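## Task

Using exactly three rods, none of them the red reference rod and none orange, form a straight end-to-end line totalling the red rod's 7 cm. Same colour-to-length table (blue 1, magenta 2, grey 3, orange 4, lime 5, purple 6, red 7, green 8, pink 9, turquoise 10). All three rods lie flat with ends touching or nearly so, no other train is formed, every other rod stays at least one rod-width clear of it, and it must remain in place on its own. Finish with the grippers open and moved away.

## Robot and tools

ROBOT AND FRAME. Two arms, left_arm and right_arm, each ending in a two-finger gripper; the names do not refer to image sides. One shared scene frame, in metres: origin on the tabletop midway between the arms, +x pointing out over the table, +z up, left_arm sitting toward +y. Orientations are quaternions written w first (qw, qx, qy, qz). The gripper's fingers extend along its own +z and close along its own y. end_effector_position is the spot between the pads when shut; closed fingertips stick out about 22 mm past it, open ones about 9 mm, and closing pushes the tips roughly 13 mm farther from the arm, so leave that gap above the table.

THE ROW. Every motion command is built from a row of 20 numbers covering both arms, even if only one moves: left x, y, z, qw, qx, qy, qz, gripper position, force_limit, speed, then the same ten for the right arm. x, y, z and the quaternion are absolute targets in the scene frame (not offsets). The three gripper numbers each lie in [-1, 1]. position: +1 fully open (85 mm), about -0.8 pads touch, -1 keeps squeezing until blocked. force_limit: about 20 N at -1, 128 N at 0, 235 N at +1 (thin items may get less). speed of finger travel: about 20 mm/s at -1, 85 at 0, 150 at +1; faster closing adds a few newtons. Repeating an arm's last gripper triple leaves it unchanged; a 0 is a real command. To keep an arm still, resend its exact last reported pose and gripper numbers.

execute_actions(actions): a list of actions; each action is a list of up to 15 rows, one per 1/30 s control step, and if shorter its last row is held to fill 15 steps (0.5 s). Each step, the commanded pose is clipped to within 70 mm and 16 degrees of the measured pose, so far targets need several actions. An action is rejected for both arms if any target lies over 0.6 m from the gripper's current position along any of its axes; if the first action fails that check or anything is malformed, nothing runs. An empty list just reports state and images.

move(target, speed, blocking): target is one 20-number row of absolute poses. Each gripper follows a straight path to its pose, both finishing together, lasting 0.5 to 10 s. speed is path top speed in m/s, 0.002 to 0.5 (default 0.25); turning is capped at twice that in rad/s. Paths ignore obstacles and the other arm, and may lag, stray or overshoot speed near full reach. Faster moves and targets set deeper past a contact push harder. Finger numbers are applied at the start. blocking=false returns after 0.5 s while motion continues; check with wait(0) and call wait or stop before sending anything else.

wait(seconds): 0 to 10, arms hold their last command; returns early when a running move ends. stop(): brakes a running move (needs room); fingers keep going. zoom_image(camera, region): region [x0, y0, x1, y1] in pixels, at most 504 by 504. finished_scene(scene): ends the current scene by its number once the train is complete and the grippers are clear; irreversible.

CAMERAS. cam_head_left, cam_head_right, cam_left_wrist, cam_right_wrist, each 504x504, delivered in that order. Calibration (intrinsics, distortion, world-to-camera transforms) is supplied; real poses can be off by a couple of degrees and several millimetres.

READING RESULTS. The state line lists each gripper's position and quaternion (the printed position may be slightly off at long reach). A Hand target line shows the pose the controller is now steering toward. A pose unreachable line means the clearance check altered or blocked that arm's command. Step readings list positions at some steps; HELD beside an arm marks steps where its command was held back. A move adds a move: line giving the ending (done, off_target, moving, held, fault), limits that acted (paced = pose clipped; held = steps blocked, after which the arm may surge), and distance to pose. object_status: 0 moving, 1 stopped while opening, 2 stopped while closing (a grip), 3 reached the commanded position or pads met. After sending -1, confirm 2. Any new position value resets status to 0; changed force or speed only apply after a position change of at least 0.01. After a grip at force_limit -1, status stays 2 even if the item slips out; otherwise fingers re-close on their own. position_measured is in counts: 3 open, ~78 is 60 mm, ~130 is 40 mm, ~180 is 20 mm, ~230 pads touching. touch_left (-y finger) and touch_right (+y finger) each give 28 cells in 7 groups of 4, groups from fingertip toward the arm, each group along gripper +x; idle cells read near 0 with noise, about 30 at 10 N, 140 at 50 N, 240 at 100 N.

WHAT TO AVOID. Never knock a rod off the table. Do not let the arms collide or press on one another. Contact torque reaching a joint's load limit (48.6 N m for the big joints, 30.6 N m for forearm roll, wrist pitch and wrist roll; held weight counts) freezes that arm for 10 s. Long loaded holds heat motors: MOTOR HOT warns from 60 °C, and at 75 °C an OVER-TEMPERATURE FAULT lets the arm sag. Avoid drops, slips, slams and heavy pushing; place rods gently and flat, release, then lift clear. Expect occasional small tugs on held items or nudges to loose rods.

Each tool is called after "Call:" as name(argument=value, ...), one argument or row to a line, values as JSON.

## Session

Call:
execute_actions(
  actions=[],
)

Scene clock: 0.00 s.
left_arm: end_effector_position=(+0.3839, +0.2024, +0.3911) position_measured=3 object_status=3 touch_left=n/a touch_right=n/a end_effector_quat_wxyz=(+0.247, +0.374, +0.573, +0.687) | right_arm: end_effector_position=(+0.5971, -0.6378, +0.1122) position_measured=3 object_status=3 touch_left=n/a touch_right=n/a end_effector_quat_wxyz=(+0.621, +0.556, -0.393, +0.388)
Joint positions: left_arm=[ 1.354  0.472 -0.073  2.261 -1.336  1.707  2.501] | right_arm=[-0.247  1.533  0.306  0.844  1.258  1.556  2.778]
Joint velocities: left_arm=[-0.001  0.    -0.     0.    -0.     0.     0.   ] | right_arm=[-0.001 -0.     0.001 -0.001  0.     0.     0.   ]
Motor temperatures (°C, as the motors report them): left_arm=[36 29 27 30 43 39 44] | right_arm=[31 31 29 29 34 36 42]
Hand target (left_arm): +0.384, +0.202, +0.391; +0.247, +0.374, +0.573, +0.687
Hand target (right_arm): +0.597, -0.638, +0.112; +0.621, +0.556, -0.393, +0.388
camera_calibration (this result's frames):
cam_left_wrist: T_world_to_cam=[[0.0511563, -0.188289, 0.98078, -0.362036], [0.58765, -0.78838, -0.182003, 0.0549528], [0.807497, 0.585666, 0.0703173, -0.308582], [0, 0, 0, 1]] pos_world=[0.235407, 0.155882, 0.386778]
cam_right_wrist: T_world_to_cam=[[-0.896144, 0.0681606, 0.438497, 0.535223], [-0.442714, -0.0694068, -0.893973, 0.37849], [-0.030499, -0.995257, 0.0923741, -0.479252], [0, 0, 0, 1]] pos_world=[0.632583, -0.48719, 0.147936]

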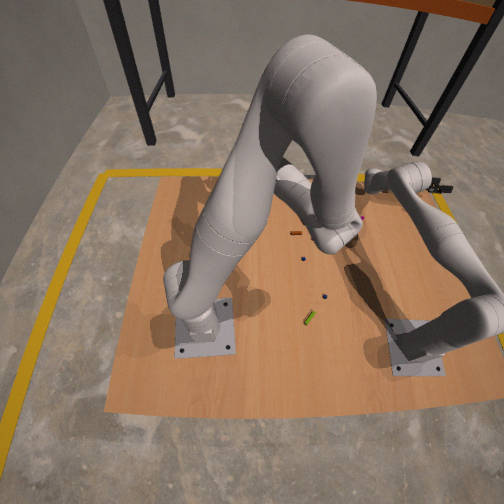

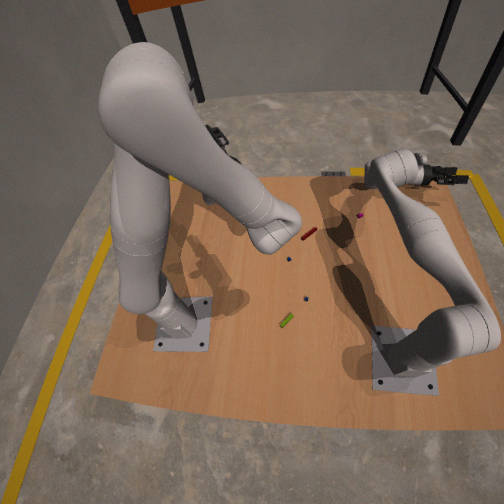

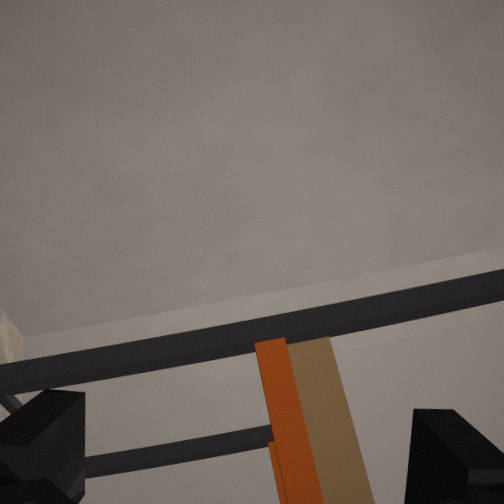

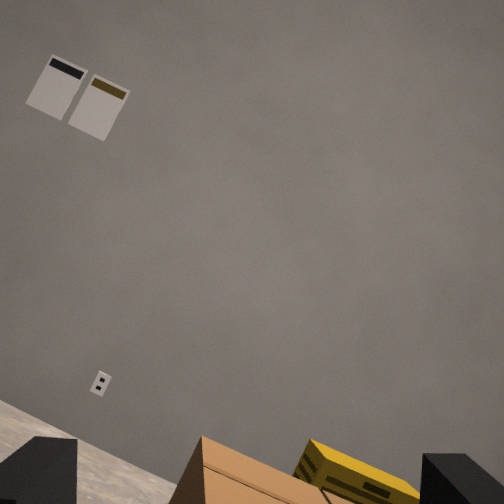

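Call:
move(
  target=[0.06,-0.04,0.15,0,1,0,0,1,-1,0, 0.40,-0.40,0.25,0,1,0,0,1,-1,0],
)

Scene clock: 5.37 s.
left_arm: end_effector_position=(+0.0590, -0.0367, +0.1489) position_measured=3 object_status=3 touch_left=((1 -4 0 -3) (11 -13 9 1) (-4 -10 -10 1) (-7 -2 6 4) (10 -1 -10 -15) (-2 6 7 -7) (3 3 5 8)) touch_right=((4 -13 -32 -11) (-11 -9 -11 23) (27 27 3 5) (7 -14 4 -34) (4 -9 -15 -27) (-40 -15 47 -4) (-2 -40 2 -21)) end_effector_quat_wxyz=(-0.001, +1.000, -0.000, -0.001) | right_arm: end_effector_position=(+0.3993, -0.4005, +0.2496) position_measured=3 object_status=3 touch_left=((13 -9 10 8) (9 5 6 25) (20 -14 -6 2) (4 -15 17 2) (-10 -15 -8 0) (16 26 5 4) (-5 5 13 -17)) touch_right=((8 -7 -2 1) (-12 -1 -5 9) (2 -12 6 4) (-1 -1 13 -4) (7 10 -3 14) (5 -8 -6 1) (12 1 -4 3)) end_effector_quat_wxyz=(+0.002, +1.000, -0.002, -0.001)
Joint positions: left_arm=[ 1.194  0.338  0.455  2.051 -0.203  0.796  0.102] | right_arm=[ 0.336  0.374 -0.465  1.596  0.179  1.214  4.622]
Joint velocities: left_arm=[-0.004  0.01  -0.008  0.     0.003  0.    -0.004] | right_arm=[ 0.003  0.002  0.006 -0.001 -0.003 -0.001  0.002]
Motor temperatures (°C, as the motors report them): left_arm=[36 29 27 30 43 39 44] | right_arm=[31 32 29 29 34 36 42]
Hand target (left_arm): +0.059, -0.037, +0.149; -0.001, +1.000, +0.000, -0.001
Hand target (right_arm): +0.399, -0.401, +0.250; +0.002, +1.000, -0.002, -0.001
Off the commanded pose (left_arm): 0.004 m, 0 deg.
Off the commanded pose (right_arm): 0.001 m, 0 deg.
move: off_target (left_arm)
camera_calibration (this result's frames):
cam_left_wrist: T_world_to_cam=[[0.0508242, -0.998677, 0.00785619, -0.0377591], [-0.998513, -0.0506575, 0.0201345, 0.10382], [-0.0197098, -0.00886783, -0.999766, 0.297174], [0, 0, 0, 1]] pos_world=[0.111442, -0.0298146, 0.295311]
cam_right_wrist: T_world_to_cam=[[0.0526969, -0.998548, -0.0111466, -0.412285], [-0.998267, -0.0523826, -0.026828, 0.442519], [0.0262051, 0.012541, -0.999578, 0.391715], [0, 0, 0, 1]] pos_world=[0.453213, -0.393419, 0.398826]

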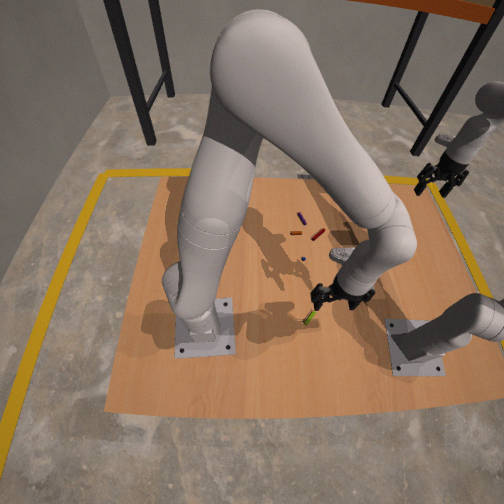

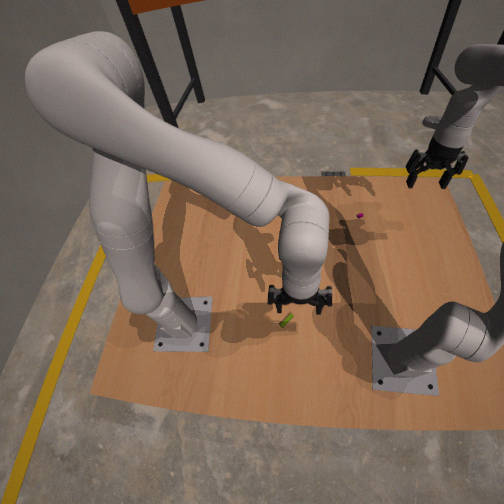

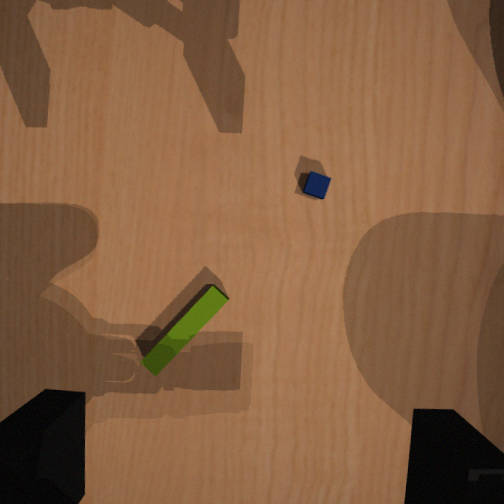

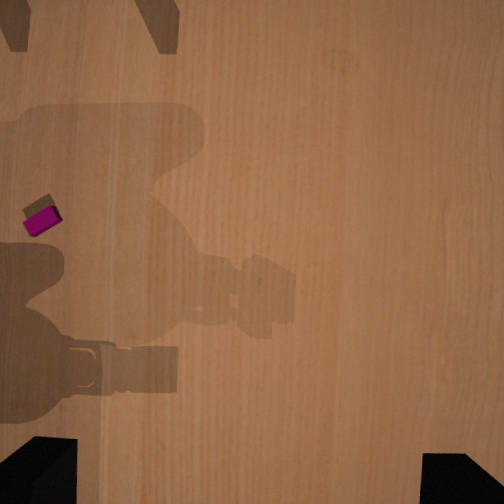

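Call:
move(
  target=[0.1378,-0.0614,0.027,0,0.94,-0.34,0,-0.1,-1,0, 0.40,-0.40,0.25,0,1,0,0,1,-1,0],
  speed=0.1,
)

Scene clock: 9.30 s.
left_arm: end_effector_position=(+0.1372, -0.0618, +0.0274) position_measured=141 object_status=3 touch_left=((5 -2 -2 -9) (8 -9 6 -3) (-3 -17 -7 9) (10 -3 -8 -3) (6 -7 0 -12) (-7 4 2 -9) (-2 8 11 5)) touch_right=((1 -10 -7 9) (0 0 -2 -16) (-7 18 -11 7) (-20 13 20 -24) (10 -17 -6 -5) (6 21 -3 -9) (19 14 1 13)) end_effector_quat_wxyz=(+0.001, +0.940, -0.340, -0.000) | right_arm: end_effector_position=(+0.4000, -0.4000, +0.2500) position_measured=3 object_status=3 touch_left=((-9 8 -9 8) (-3 -9 11 14) (-1 26 8 -10) (4 10 -3 -16) (-4 10 14 -8) (7 -23 16 -9) (-12 -24 20 10)) touch_right=((5 12 -3 8) (-4 -2 -3 -6) (10 -1 13 1) (4 -2 5 9) (3 0 -4 10) (7 -3 -1 -1) (17 0 -12 6)) end_effector_quat_wxyz=(+0.000, +1.000, -0.000, -0.000)
Joint positions: left_arm=[ 1.044  0.683  0.447  2.061 -0.58   0.52  -0.445] | right_arm=[ 0.339  0.375 -0.467  1.595  0.177  1.214  4.628]
Joint velocities: left_arm=[-0.001  0.004 -0.001 -0.     0.001 -0.    -0.002] | right_arm=[-0.001  0.     0.    -0.     0.    -0.    -0.   ]
Motor temperatures (°C, as the motors report them): left_arm=[36 29 27 30 43 39 44] | right_arm=[31 32 29 29 34 36 42]
Hand target (left_arm): +0.137, -0.062, +0.027; +0.000, +0.940, -0.340, -0.000
Hand target (right_arm): +0.400, -0.400, +0.250; +0.000, +1.000, -0.000, -0.000
Off the commanded pose (left_arm): 0.001 m, 0 deg.
Off the commanded pose (right_arm): 0.000 m, 0 deg.
move: done
camera_calibration (this result's frames):
cam_left_wrist: T_world_to_cam=[[-0.599541, -0.800269, 0.0109891, 0.0356128], [-0.800061, 0.599637, 0.0183637, 0.196147], [-0.0212853, 0.00221785, -0.999771, 0.177932], [0, 0, 0, 1]] pos_world=[0.182068, -0.0895116, 0.173898]
cam_right_wrist: T_world_to_cam=[[0.0567351, -0.998287, -0.0142978, -0.412584], [-0.998006, -0.056311, -0.0285011, 0.441956], [0.0276471, 0.0158863, -0.999492, 0.39286], [0, 0, 0, 1]] pos_world=[0.453622, -0.393231, 0.399357]

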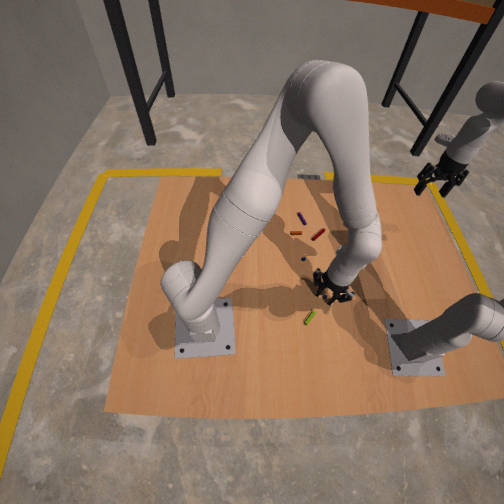

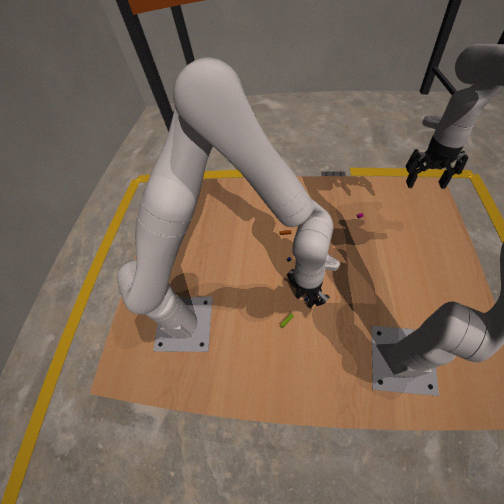

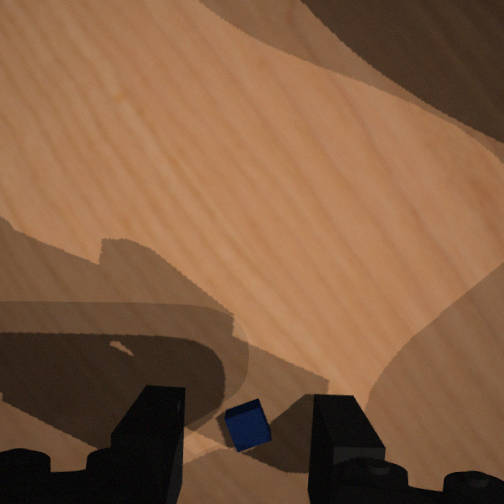

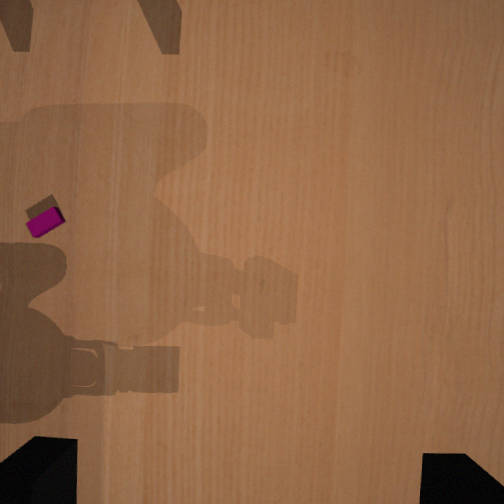

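Call:
move(
  target=[0.1430,-0.0657,0.027,0,0.94,-0.34,0,-0.1,-1,0, 0.40,-0.40,0.25,0,1,0,0,1,-1,0],
  speed=0.03,
)

Call:
move(
  target=[0.1430,-0.0657,0.027,0,0.94,-0.34,0,-1,-1,0, 0.40,-0.40,0.25,0,1,0,0,1,-1,0],
)

Scene clock: 10.17 s.
left_arm: end_effector_position=(+0.1429, -0.0658, +0.0270) position_measured=141 object_status=3 touch_left=((0 11 4 -10) (-1 -1 7 -2) (-4 -14 -8 7) (9 -4 1 2) (2 -5 5 -2) (-2 6 -4 -2) (6 4 8 9)) touch_right=((-6 1 -17 14) (15 28 18 12) (-10 16 -13 -18) (-14 -12 1 31) (-3 25 4 3) (-4 -10 -9 2) (36 6 6 -19)) end_effector_quat_wxyz=(+0.000, +0.940, -0.340, +0.000) | right_arm: end_effector_position=(+0.4000, -0.4000, +0.2500) position_measured=3 object_status=3 touch_left=((-17 -19 2 -4) (-7 30 8 25) (11 10 -2 -16) (16 -20 10 0) (-12 -13 9 -25) (10 0 10 3) (-4 1 2 -3)) touch_right=((1 3 -9 -5) (0 8 3 4) (-1 -1 8 6) (-10 -2 -4 2) (5 1 -3 7) (11 -11 -2 -2) (9 10 -6 -1)) end_effector_quat_wxyz=(-0.000, +1.000, -0.000, +0.000)
Joint positions: left_arm=[ 1.033  0.692  0.45   2.042 -0.579  0.533 -0.459] | right_arm=[ 0.339  0.375 -0.467  1.595  0.177  1.214  4.628]
Joint velocities: left_arm=[-0.001  0.001 -0.    -0.001  0.    -0.    -0.   ] | right_arm=[-0.001 -0.001  0.     0.001 -0.001  0.    -0.   ]
Motor temperatures (°C, as the motors report them): left_arm=[36 29 27 30 43 39 44] | right_arm=[31 32 29 29 34 36 42]
Hand target (left_arm): +0.143, -0.066, +0.027; +0.000, +0.940, -0.340, -0.000
Hand target (right_arm): +0.400, -0.400, +0.250; +0.000, +1.000, -0.000, -0.000
Off the commanded pose (left_arm): 0.000 m, 0 deg.
Off the commanded pose (right_arm): 0.000 m, 0 deg.
move: done
camera_calibration (this result's frames):
cam_left_wrist: T_world_to_cam=[[-0.599337, -0.800436, 0.00982272, 0.0358185], [-0.800227, 0.599409, 0.0185756, 0.203101], [-0.0207564, 0.00327264, -0.999779, 0.177697], [0, 0, 0, 1]] pos_world=[0.187683, -0.0936515, 0.173533]
cam_right_wrist: T_world_to_cam=[[0.0567393, -0.998287, -0.0143025, -0.412585], [-0.998006, -0.0563148, -0.0285142, 0.44196], [0.0276599, 0.0158919, -0.999491, 0.392857], [0, 0, 0, 1]] pos_world=[0.453623, -0.393233, 0.399358]

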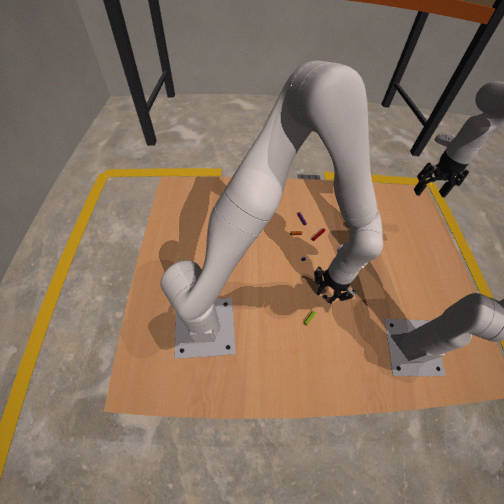

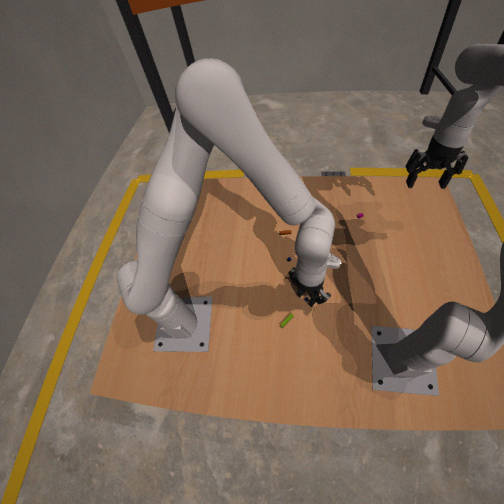

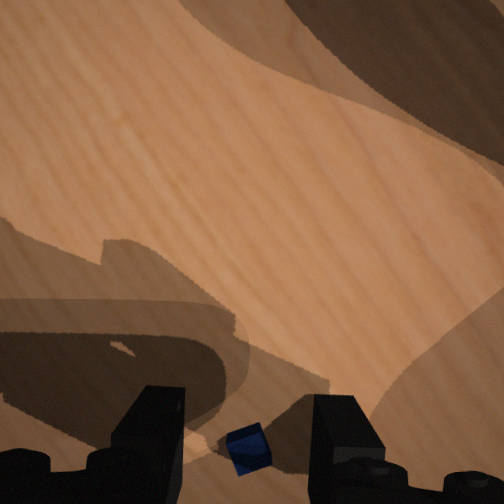

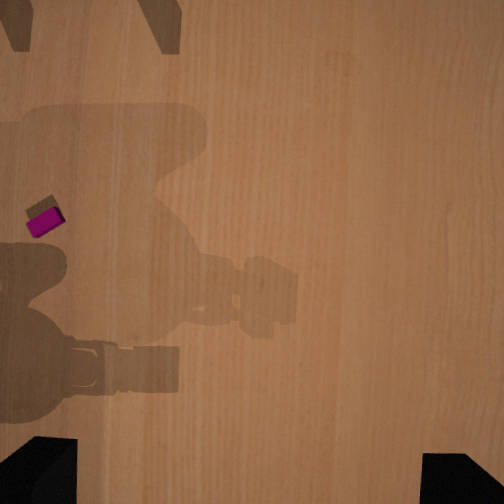

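Scene clock: 10.87 s.
left_arm: end_effector_position=(+0.1430, -0.0658, +0.0270) position_measured=207 object_status=2 touch_left=((241 453 188 -1) (50 98 40 4) (-8 -4 -1 14) (13 -8 0 4) (-2 -3 -4 -1) (-7 9 -6 -5) (2 -2 2 10)) touch_right=((240 426 208 16) (43 93 43 -7) (1 -2 -15 0) (-10 3 15 28) (-12 39 4 8) (-17 16 -25 -29) (10 12 -19 -2)) end_effector_quat_wxyz=(+0.000, +0.940, -0.340, +0.000) | right_arm: end_effector_position=(+0.4000, -0.4000, +0.2500) position_measured=3 object_status=3 touch_left=((-4 -21 13 13) (1 7 9 12) (3 -16 -13 -5) (20 7 -13 -18) (15 -12 -14 -19) (8 11 5 39) (-7 -27 -12 -19)) touch_right=((9 4 -1 2) (5 7 -15 -3) (-4 0 13 0) (-2 -13 12 -3) (3 -2 2 7) (3 -6 1 5) (-6 -4 -8 4)) end_effector_quat_wxyz=(-0.000, +1.000, -0.000, +0.000)
Joint positions: left_arm=[ 1.033  0.692  0.45   2.042 -0.579  0.532 -0.459] | right_arm=[ 0.339  0.375 -0.467  1.595  0.177  1.214  4.628]
Joint velocities: left_arm=[ 0.    -0.    -0.     0.001  0.     0.    -0.002] | right_arm=[ 0.001 -0.    -0.    -0.    -0.001 -0.    -0.   ]
Motor temperatures (°C, as the motors report them): left_arm=[36 29 27 30 43 39 44] | right_arm=[31 32 29 29 34 36 42]
Hand target (left_arm): +0.143, -0.066, +0.027; +0.000, +0.940, -0.340, -0.000
Hand target (right_arm): +0.400, -0.400, +0.250; +0.000, +1.000, +0.000, -0.000
Off the commanded pose (left_arm): 0.000 m, 0 deg.
Off the commanded pose (right_arm): 0.000 m, 0 deg.
move: done
camera_calibration (this result's frames):
cam_left_wrist: T_world_to_cam=[[-0.599276, -0.800482, 0.00983587, 0.0358492], [-0.800274, 0.599348, 0.0185184, 0.203151], [-0.0207188, 0.00322625, -0.99978, 0.177708], [0, 0, 0, 1]] pos_world=[0.187742, -0.0936346, 0.173554]
cam_right_wrist: T_world_to_cam=[[0.0567396, -0.998287, -0.0143028, -0.412585], [-0.998006, -0.0563151, -0.0285147, 0.441961], [0.0276604, 0.0158921, -0.999491, 0.392857], [0, 0, 0, 1]] pos_world=[0.453623, -0.393233, 0.399358]

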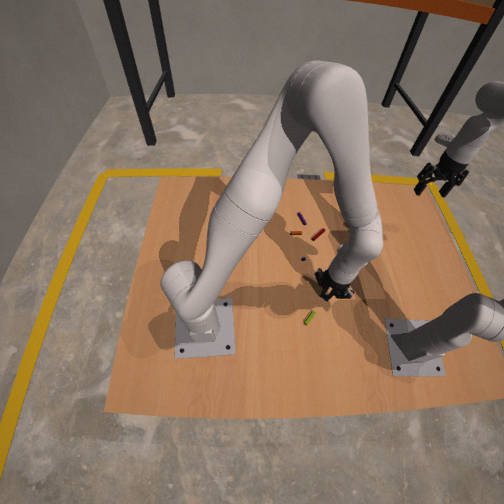

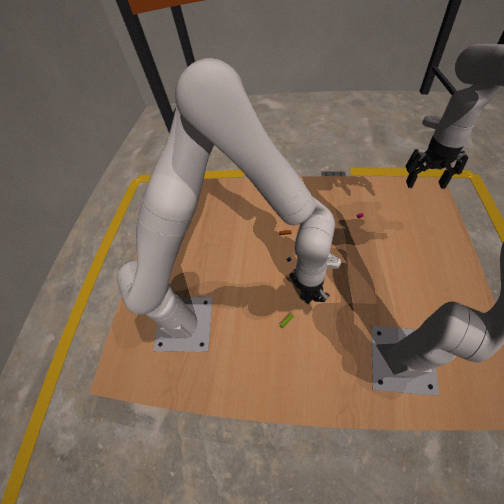

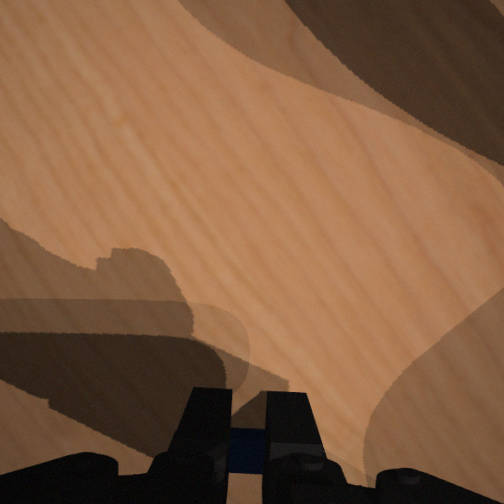

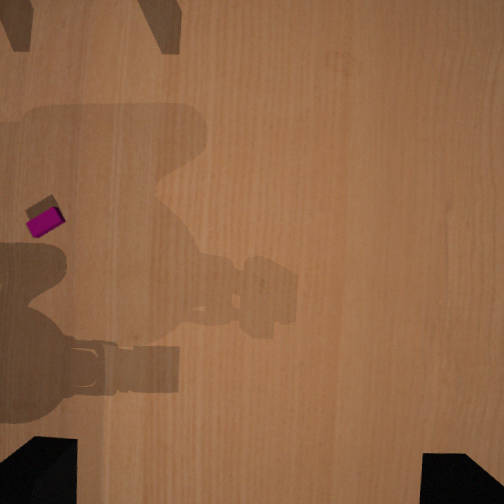

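Call:
move(
  target=[0.1430,-0.0657,0.027,0,0.94,-0.34,0,-0.5,-1,0, 0.40,-0.40,0.25,0,1,0,0,1,-1,0],
)

Call:
move(
  target=[0.1461,-0.0683,0.027,0,0.94,-0.34,0,-0.5,-1,0, 0.40,-0.40,0.25,0,1,0,0,1,-1,0],
  speed=0.02,
)

Call:
move(
  target=[0.1461,-0.0683,0.027,0,0.94,-0.34,0,-1,-1,0, 0.40,-0.40,0.25,0,1,0,0,1,-1,0],
)

Scene clock: 11.93 s.
left_arm: end_effector_position=(+0.1430, -0.0657, +0.0270) position_measured=192 object_status=3 touch_left=((1 -4 1 -11) (-2 -7 10 4) (-2 -11 2 4) (-2 -13 0 -7) (6 -3 -5 3) (9 7 8 -1) (0 7 -2 6)) touch_right=((-10 -7 -24 27) (10 30 -7 25) (33 7 -20 -2) (-1 27 -21 9) (17 -22 1 -37) (-2 -4 25 20) (12 1 -23 -7)) end_effector_quat_wxyz=(+0.000, +0.940, -0.340, +0.000) | right_arm: end_effector_position=(+0.4000, -0.4000, +0.2500) position_measured=3 object_status=3 touch_left=((17 0 12 5) (7 9 14 12) (-7 -11 -7 6) (19 -7 -2 0) (1 -4 -4 16) (8 -3 -4 -3) (-5 -5 -7 11)) touch_right=((10 -10 7 -2) (-1 0 -9 1) (-12 -4 10 9) (-11 -7 3 -6) (10 -6 0 13) (2 -4 0 0) (1 2 -2 -1)) end_effector_quat_wxyz=(-0.000, +1.000, -0.000, +0.000)
Joint positions: left_arm=[ 1.033  0.692  0.45   2.043 -0.579  0.533 -0.459] | right_arm=[ 0.339  0.375 -0.467  1.595  0.177  1.214  4.628]
Joint velocities: left_arm=[-0.     0.    -0.    -0.     0.    -0.     0.001] | right_arm=[ 0.001 -0.    -0.001 -0.     0.001  0.001 -0.   ]
Motor temperatures (°C, as the motors report them): left_arm=[36 29 27 30 43 39 44] | right_arm=[31 32 29 29 34 36 42]
Hand target (left_arm): +0.143, -0.066, +0.027; +0.000, +0.940, -0.340, -0.000
Hand target (right_arm): +0.400, -0.400, +0.250; +0.000, +1.000, +0.000, -0.000
Off the commanded pose (left_arm): 0.000 m, 0 deg.
Off the commanded pose (right_arm): 0.000 m, 0 deg.
move: done
camera_calibration (this result's frames):
cam_left_wrist: T_world_to_cam=[[-0.599241, -0.80051, 0.00973683, 0.0358988], [-0.8003, 0.59931, 0.0186219, 0.20313], [-0.0207424, 0.00336662, -0.999779, 0.177677], [0, 0, 0, 1]] pos_world=[0.187763, -0.0935989, 0.173506]
cam_right_wrist: T_world_to_cam=[[0.0567391, -0.998287, -0.0143027, -0.412585], [-0.998006, -0.0563146, -0.0285143, 0.441961], [0.02766, 0.015892, -0.999491, 0.392857], [0, 0, 0, 1]] pos_world=[0.453623, -0.393233, 0.399358]

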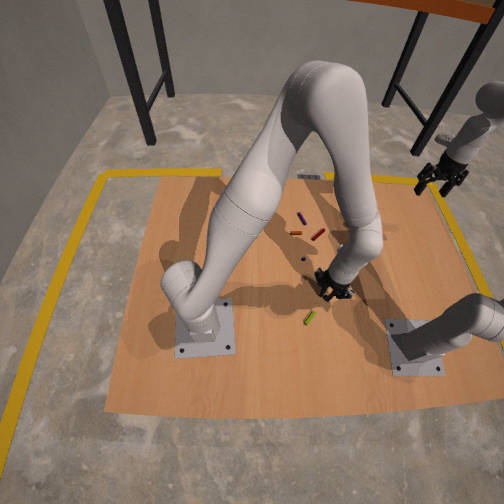

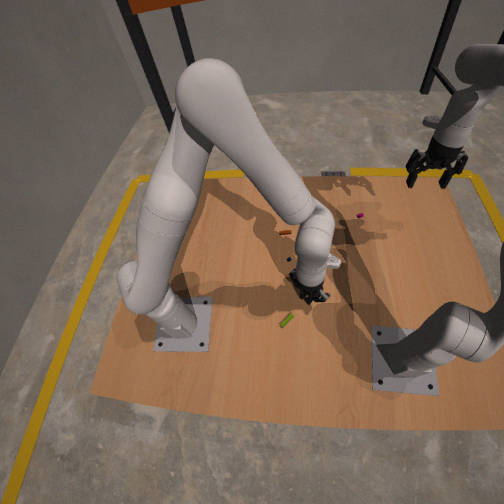

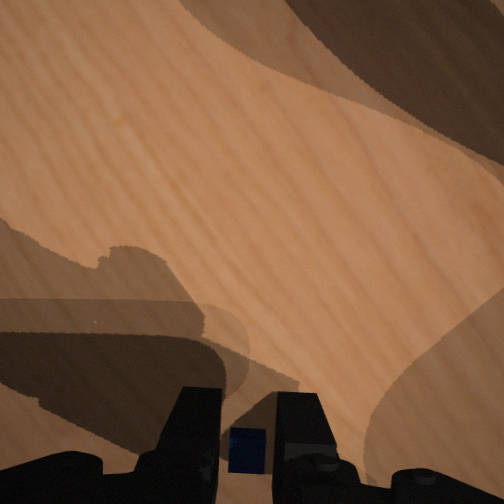

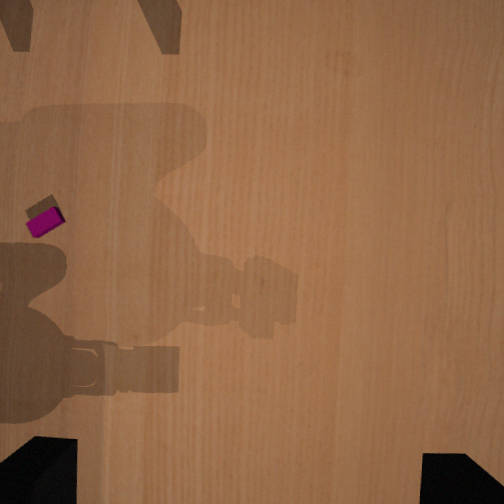

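Scene clock: 12.63 s.
left_arm: end_effector_position=(+0.1461, -0.0683, +0.0270) position_measured=192 object_status=3 touch_left=((10 1 8 -11) (5 -10 10 9) (-2 -10 -2 3) (6 5 -2 2) (9 -2 -1 -1) (0 10 0 -6) (-2 2 5 5)) touch_right=((-18 2 -18 3) (-1 -4 -35 -6) (-3 -6 -6 20) (5 -9 -1 1) (-7 -5 10 -23) (-6 1 -5 23) (-4 0 8 5)) end_effector_quat_wxyz=(+0.000, +0.940, -0.340, +0.000) | right_arm: end_effector_position=(+0.4000, -0.4000, +0.2500) position_measured=3 object_status=3 touch_left=((-12 16 26 4) (-14 -3 -2 10) (16 17 2 0) (13 9 -6 -9) (18 2 -12 5) (-6 2 15 -2) (-8 -18 -2 5)) touch_right=((-1 -7 0 2) (5 4 -5 -5) (3 -2 -5 7) (-8 -6 -1 0) (7 -2 10 7) (11 -10 6 -8) (5 4 2 6)) end_effector_quat_wxyz=(-0.000, +1.000, +0.000, +0.000)
Joint positions: left_arm=[ 1.027  0.696  0.453  2.032 -0.578  0.54  -0.467] | right_arm=[ 0.339  0.375 -0.467  1.595  0.177  1.214  4.628]
Joint velocities: left_arm=[ 0.002  0.    -0.    -0.     0.001 -0.    -0.   ] | right_arm=[ 0.001 -0.001 -0.     0.001  0.     0.002 -0.   ]
Motor temperatures (°C, as the motors report them): left_arm=[36 29 27 30 43 39 44] | right_arm=[31 32 29 29 34 36 42]
Hand target (left_arm): +0.146, -0.068, +0.027; +0.000, +0.940, -0.340, -0.000
Hand target (right_arm): +0.400, -0.400, +0.250; +0.000, +1.000, +0.000, -0.000
Off the commanded pose (left_arm): 0.000 m, 0 deg.
Off the commanded pose (right_arm): 0.000 m, 0 deg.
move: done
camera_calibration (this result's frames):
cam_left_wrist: T_world_to_cam=[[-0.599298, -0.800466, 0.00978493, 0.0356292], [-0.800257, 0.599369, 0.0185936, 0.207152], [-0.0207483, 0.00331264, -0.999779, 0.177759], [0, 0, 0, 1]] pos_world=[0.190815, -0.0962292, 0.17352]
cam_right_wrist: T_world_to_cam=[[0.0567397, -0.998287, -0.0143027, -0.412585], [-0.998006, -0.0563152, -0.0285144, 0.44196], [0.0276601, 0.0158921, -0.999491, 0.392857], [0, 0, 0, 1]] pos_world=[0.453623, -0.393233, 0.399358]

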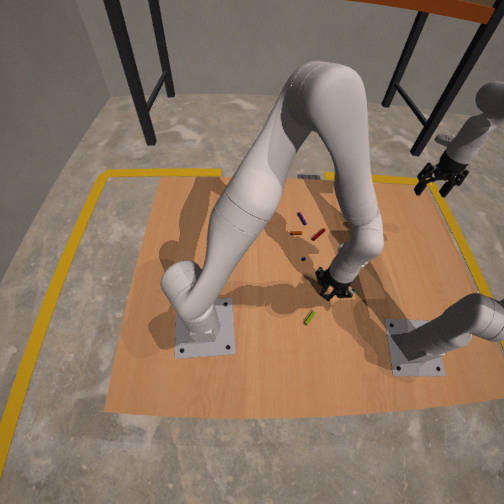

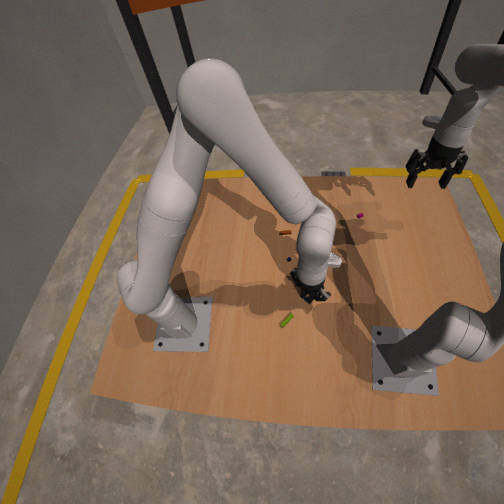

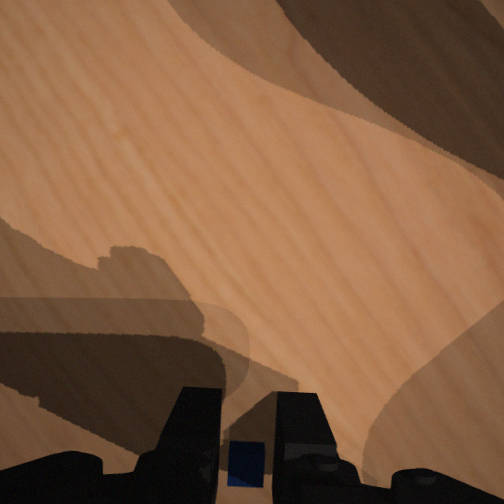

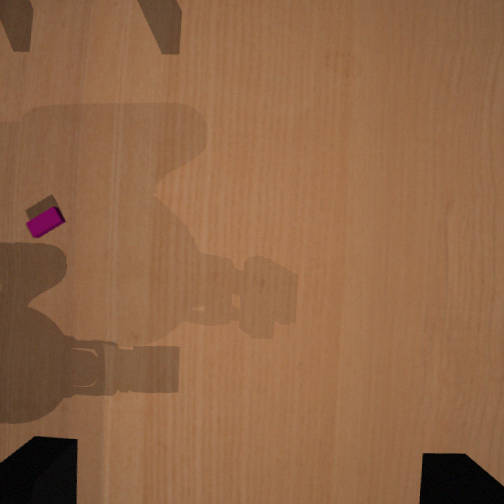

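Scene clock: 13.33 s.
left_arm: end_effector_position=(+0.1461, -0.0684, +0.0271) position_measured=207 object_status=2 touch_left=((439 336 43 -9) (80 63 20 17) (-7 -13 -8 8) (5 -2 -13 4) (5 -4 -3 -12) (-13 17 6 -10) (1 6 3 5)) touch_right=((431 312 49 -12) (73 33 -15 11) (-12 16 -15 33) (-15 0 9 0) (-4 2 12 12) (4 6 12 14) (4 10 -11 6)) end_effector_quat_wxyz=(+0.000, +0.940, -0.340, +0.000) | right_arm: end_effector_position=(+0.4000, -0.4000, +0.2500) position_measured=3 object_status=3 touch_left=((-27 -1 5 9) (9 7 16 -5) (15 10 -21 22) (4 -3 23 -4) (-5 -16 2 -3) (5 5 -14 -7) (0 21 -2 -5)) touch_right=((9 0 4 0) (7 4 1 -12) (-2 -1 7 -1) (6 3 -4 -4) (6 -17 -7 9) (4 1 -4 3) (5 2 -6 16)) end_effector_quat_wxyz=(-0.000, +1.000, -0.000, +0.000)
Joint positions: left_arm=[ 1.027  0.696  0.453  2.032 -0.578  0.54  -0.467] | right_arm=[ 0.339  0.375 -0.467  1.595  0.177  1.214  4.628]
Joint velocities: left_arm=[ 0.     0.    -0.     0.001  0.     0.     0.001] | right_arm=[-0.002 -0.     0.002 -0.001  0.001  0.     0.   ]
Motor temperatures (°C, as the motors report them): left_arm=[36 30 27 30 43 39 44] | right_arm=[31 32 29 29 34 36 42]
Hand target (left_arm): +0.146, -0.068, +0.027; +0.000, +0.940, -0.340, -0.000
Hand target (right_arm): +0.400, -0.400, +0.250; +0.000, +1.000, +0.000, -0.000
Off the commanded pose (left_arm): 0.000 m, 0 deg.
Off the commanded pose (right_arm): 0.000 m, 0 deg.
move: done
camera_calibration (this result's frames):
cam_left_wrist: T_world_to_cam=[[-0.599301, -0.800463, 0.00986875, 0.0356065], [-0.800255, 0.599374, 0.0185017, 0.207181], [-0.020725, 0.00319058, -0.99978, 0.177794], [0, 0, 0, 1]] pos_world=[0.190821, -0.0962444, 0.17357]
cam_right_wrist: T_world_to_cam=[[0.0567394, -0.998287, -0.0143027, -0.412585], [-0.998006, -0.0563149, -0.0285144, 0.441961], [0.0276601, 0.0158921, -0.999491, 0.392857], [0, 0, 0, 1]] pos_world=[0.453623, -0.393233, 0.399358]

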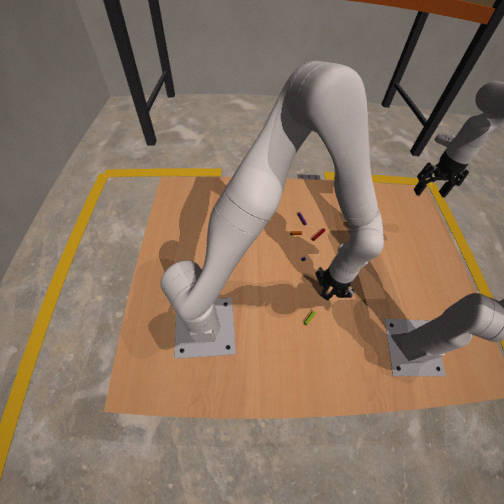

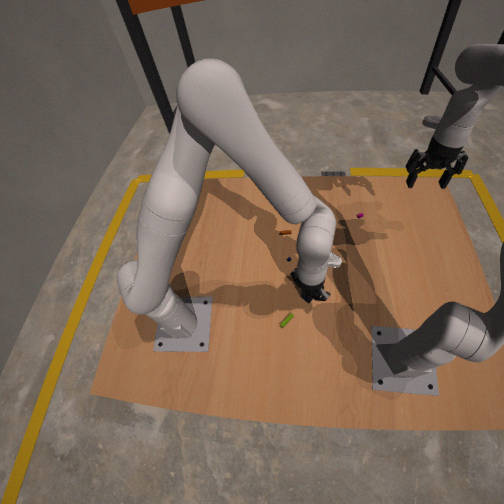

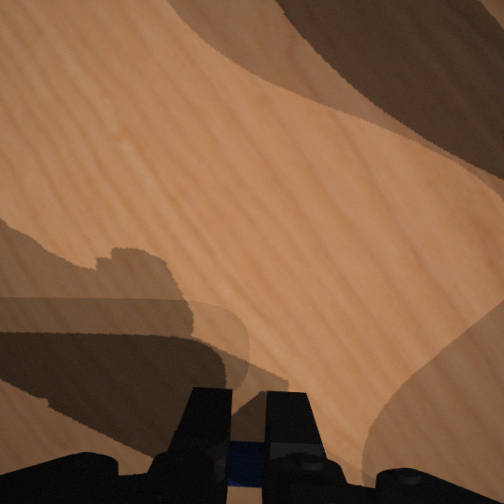

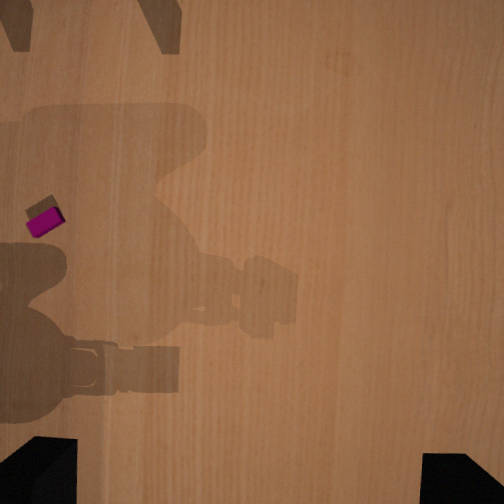

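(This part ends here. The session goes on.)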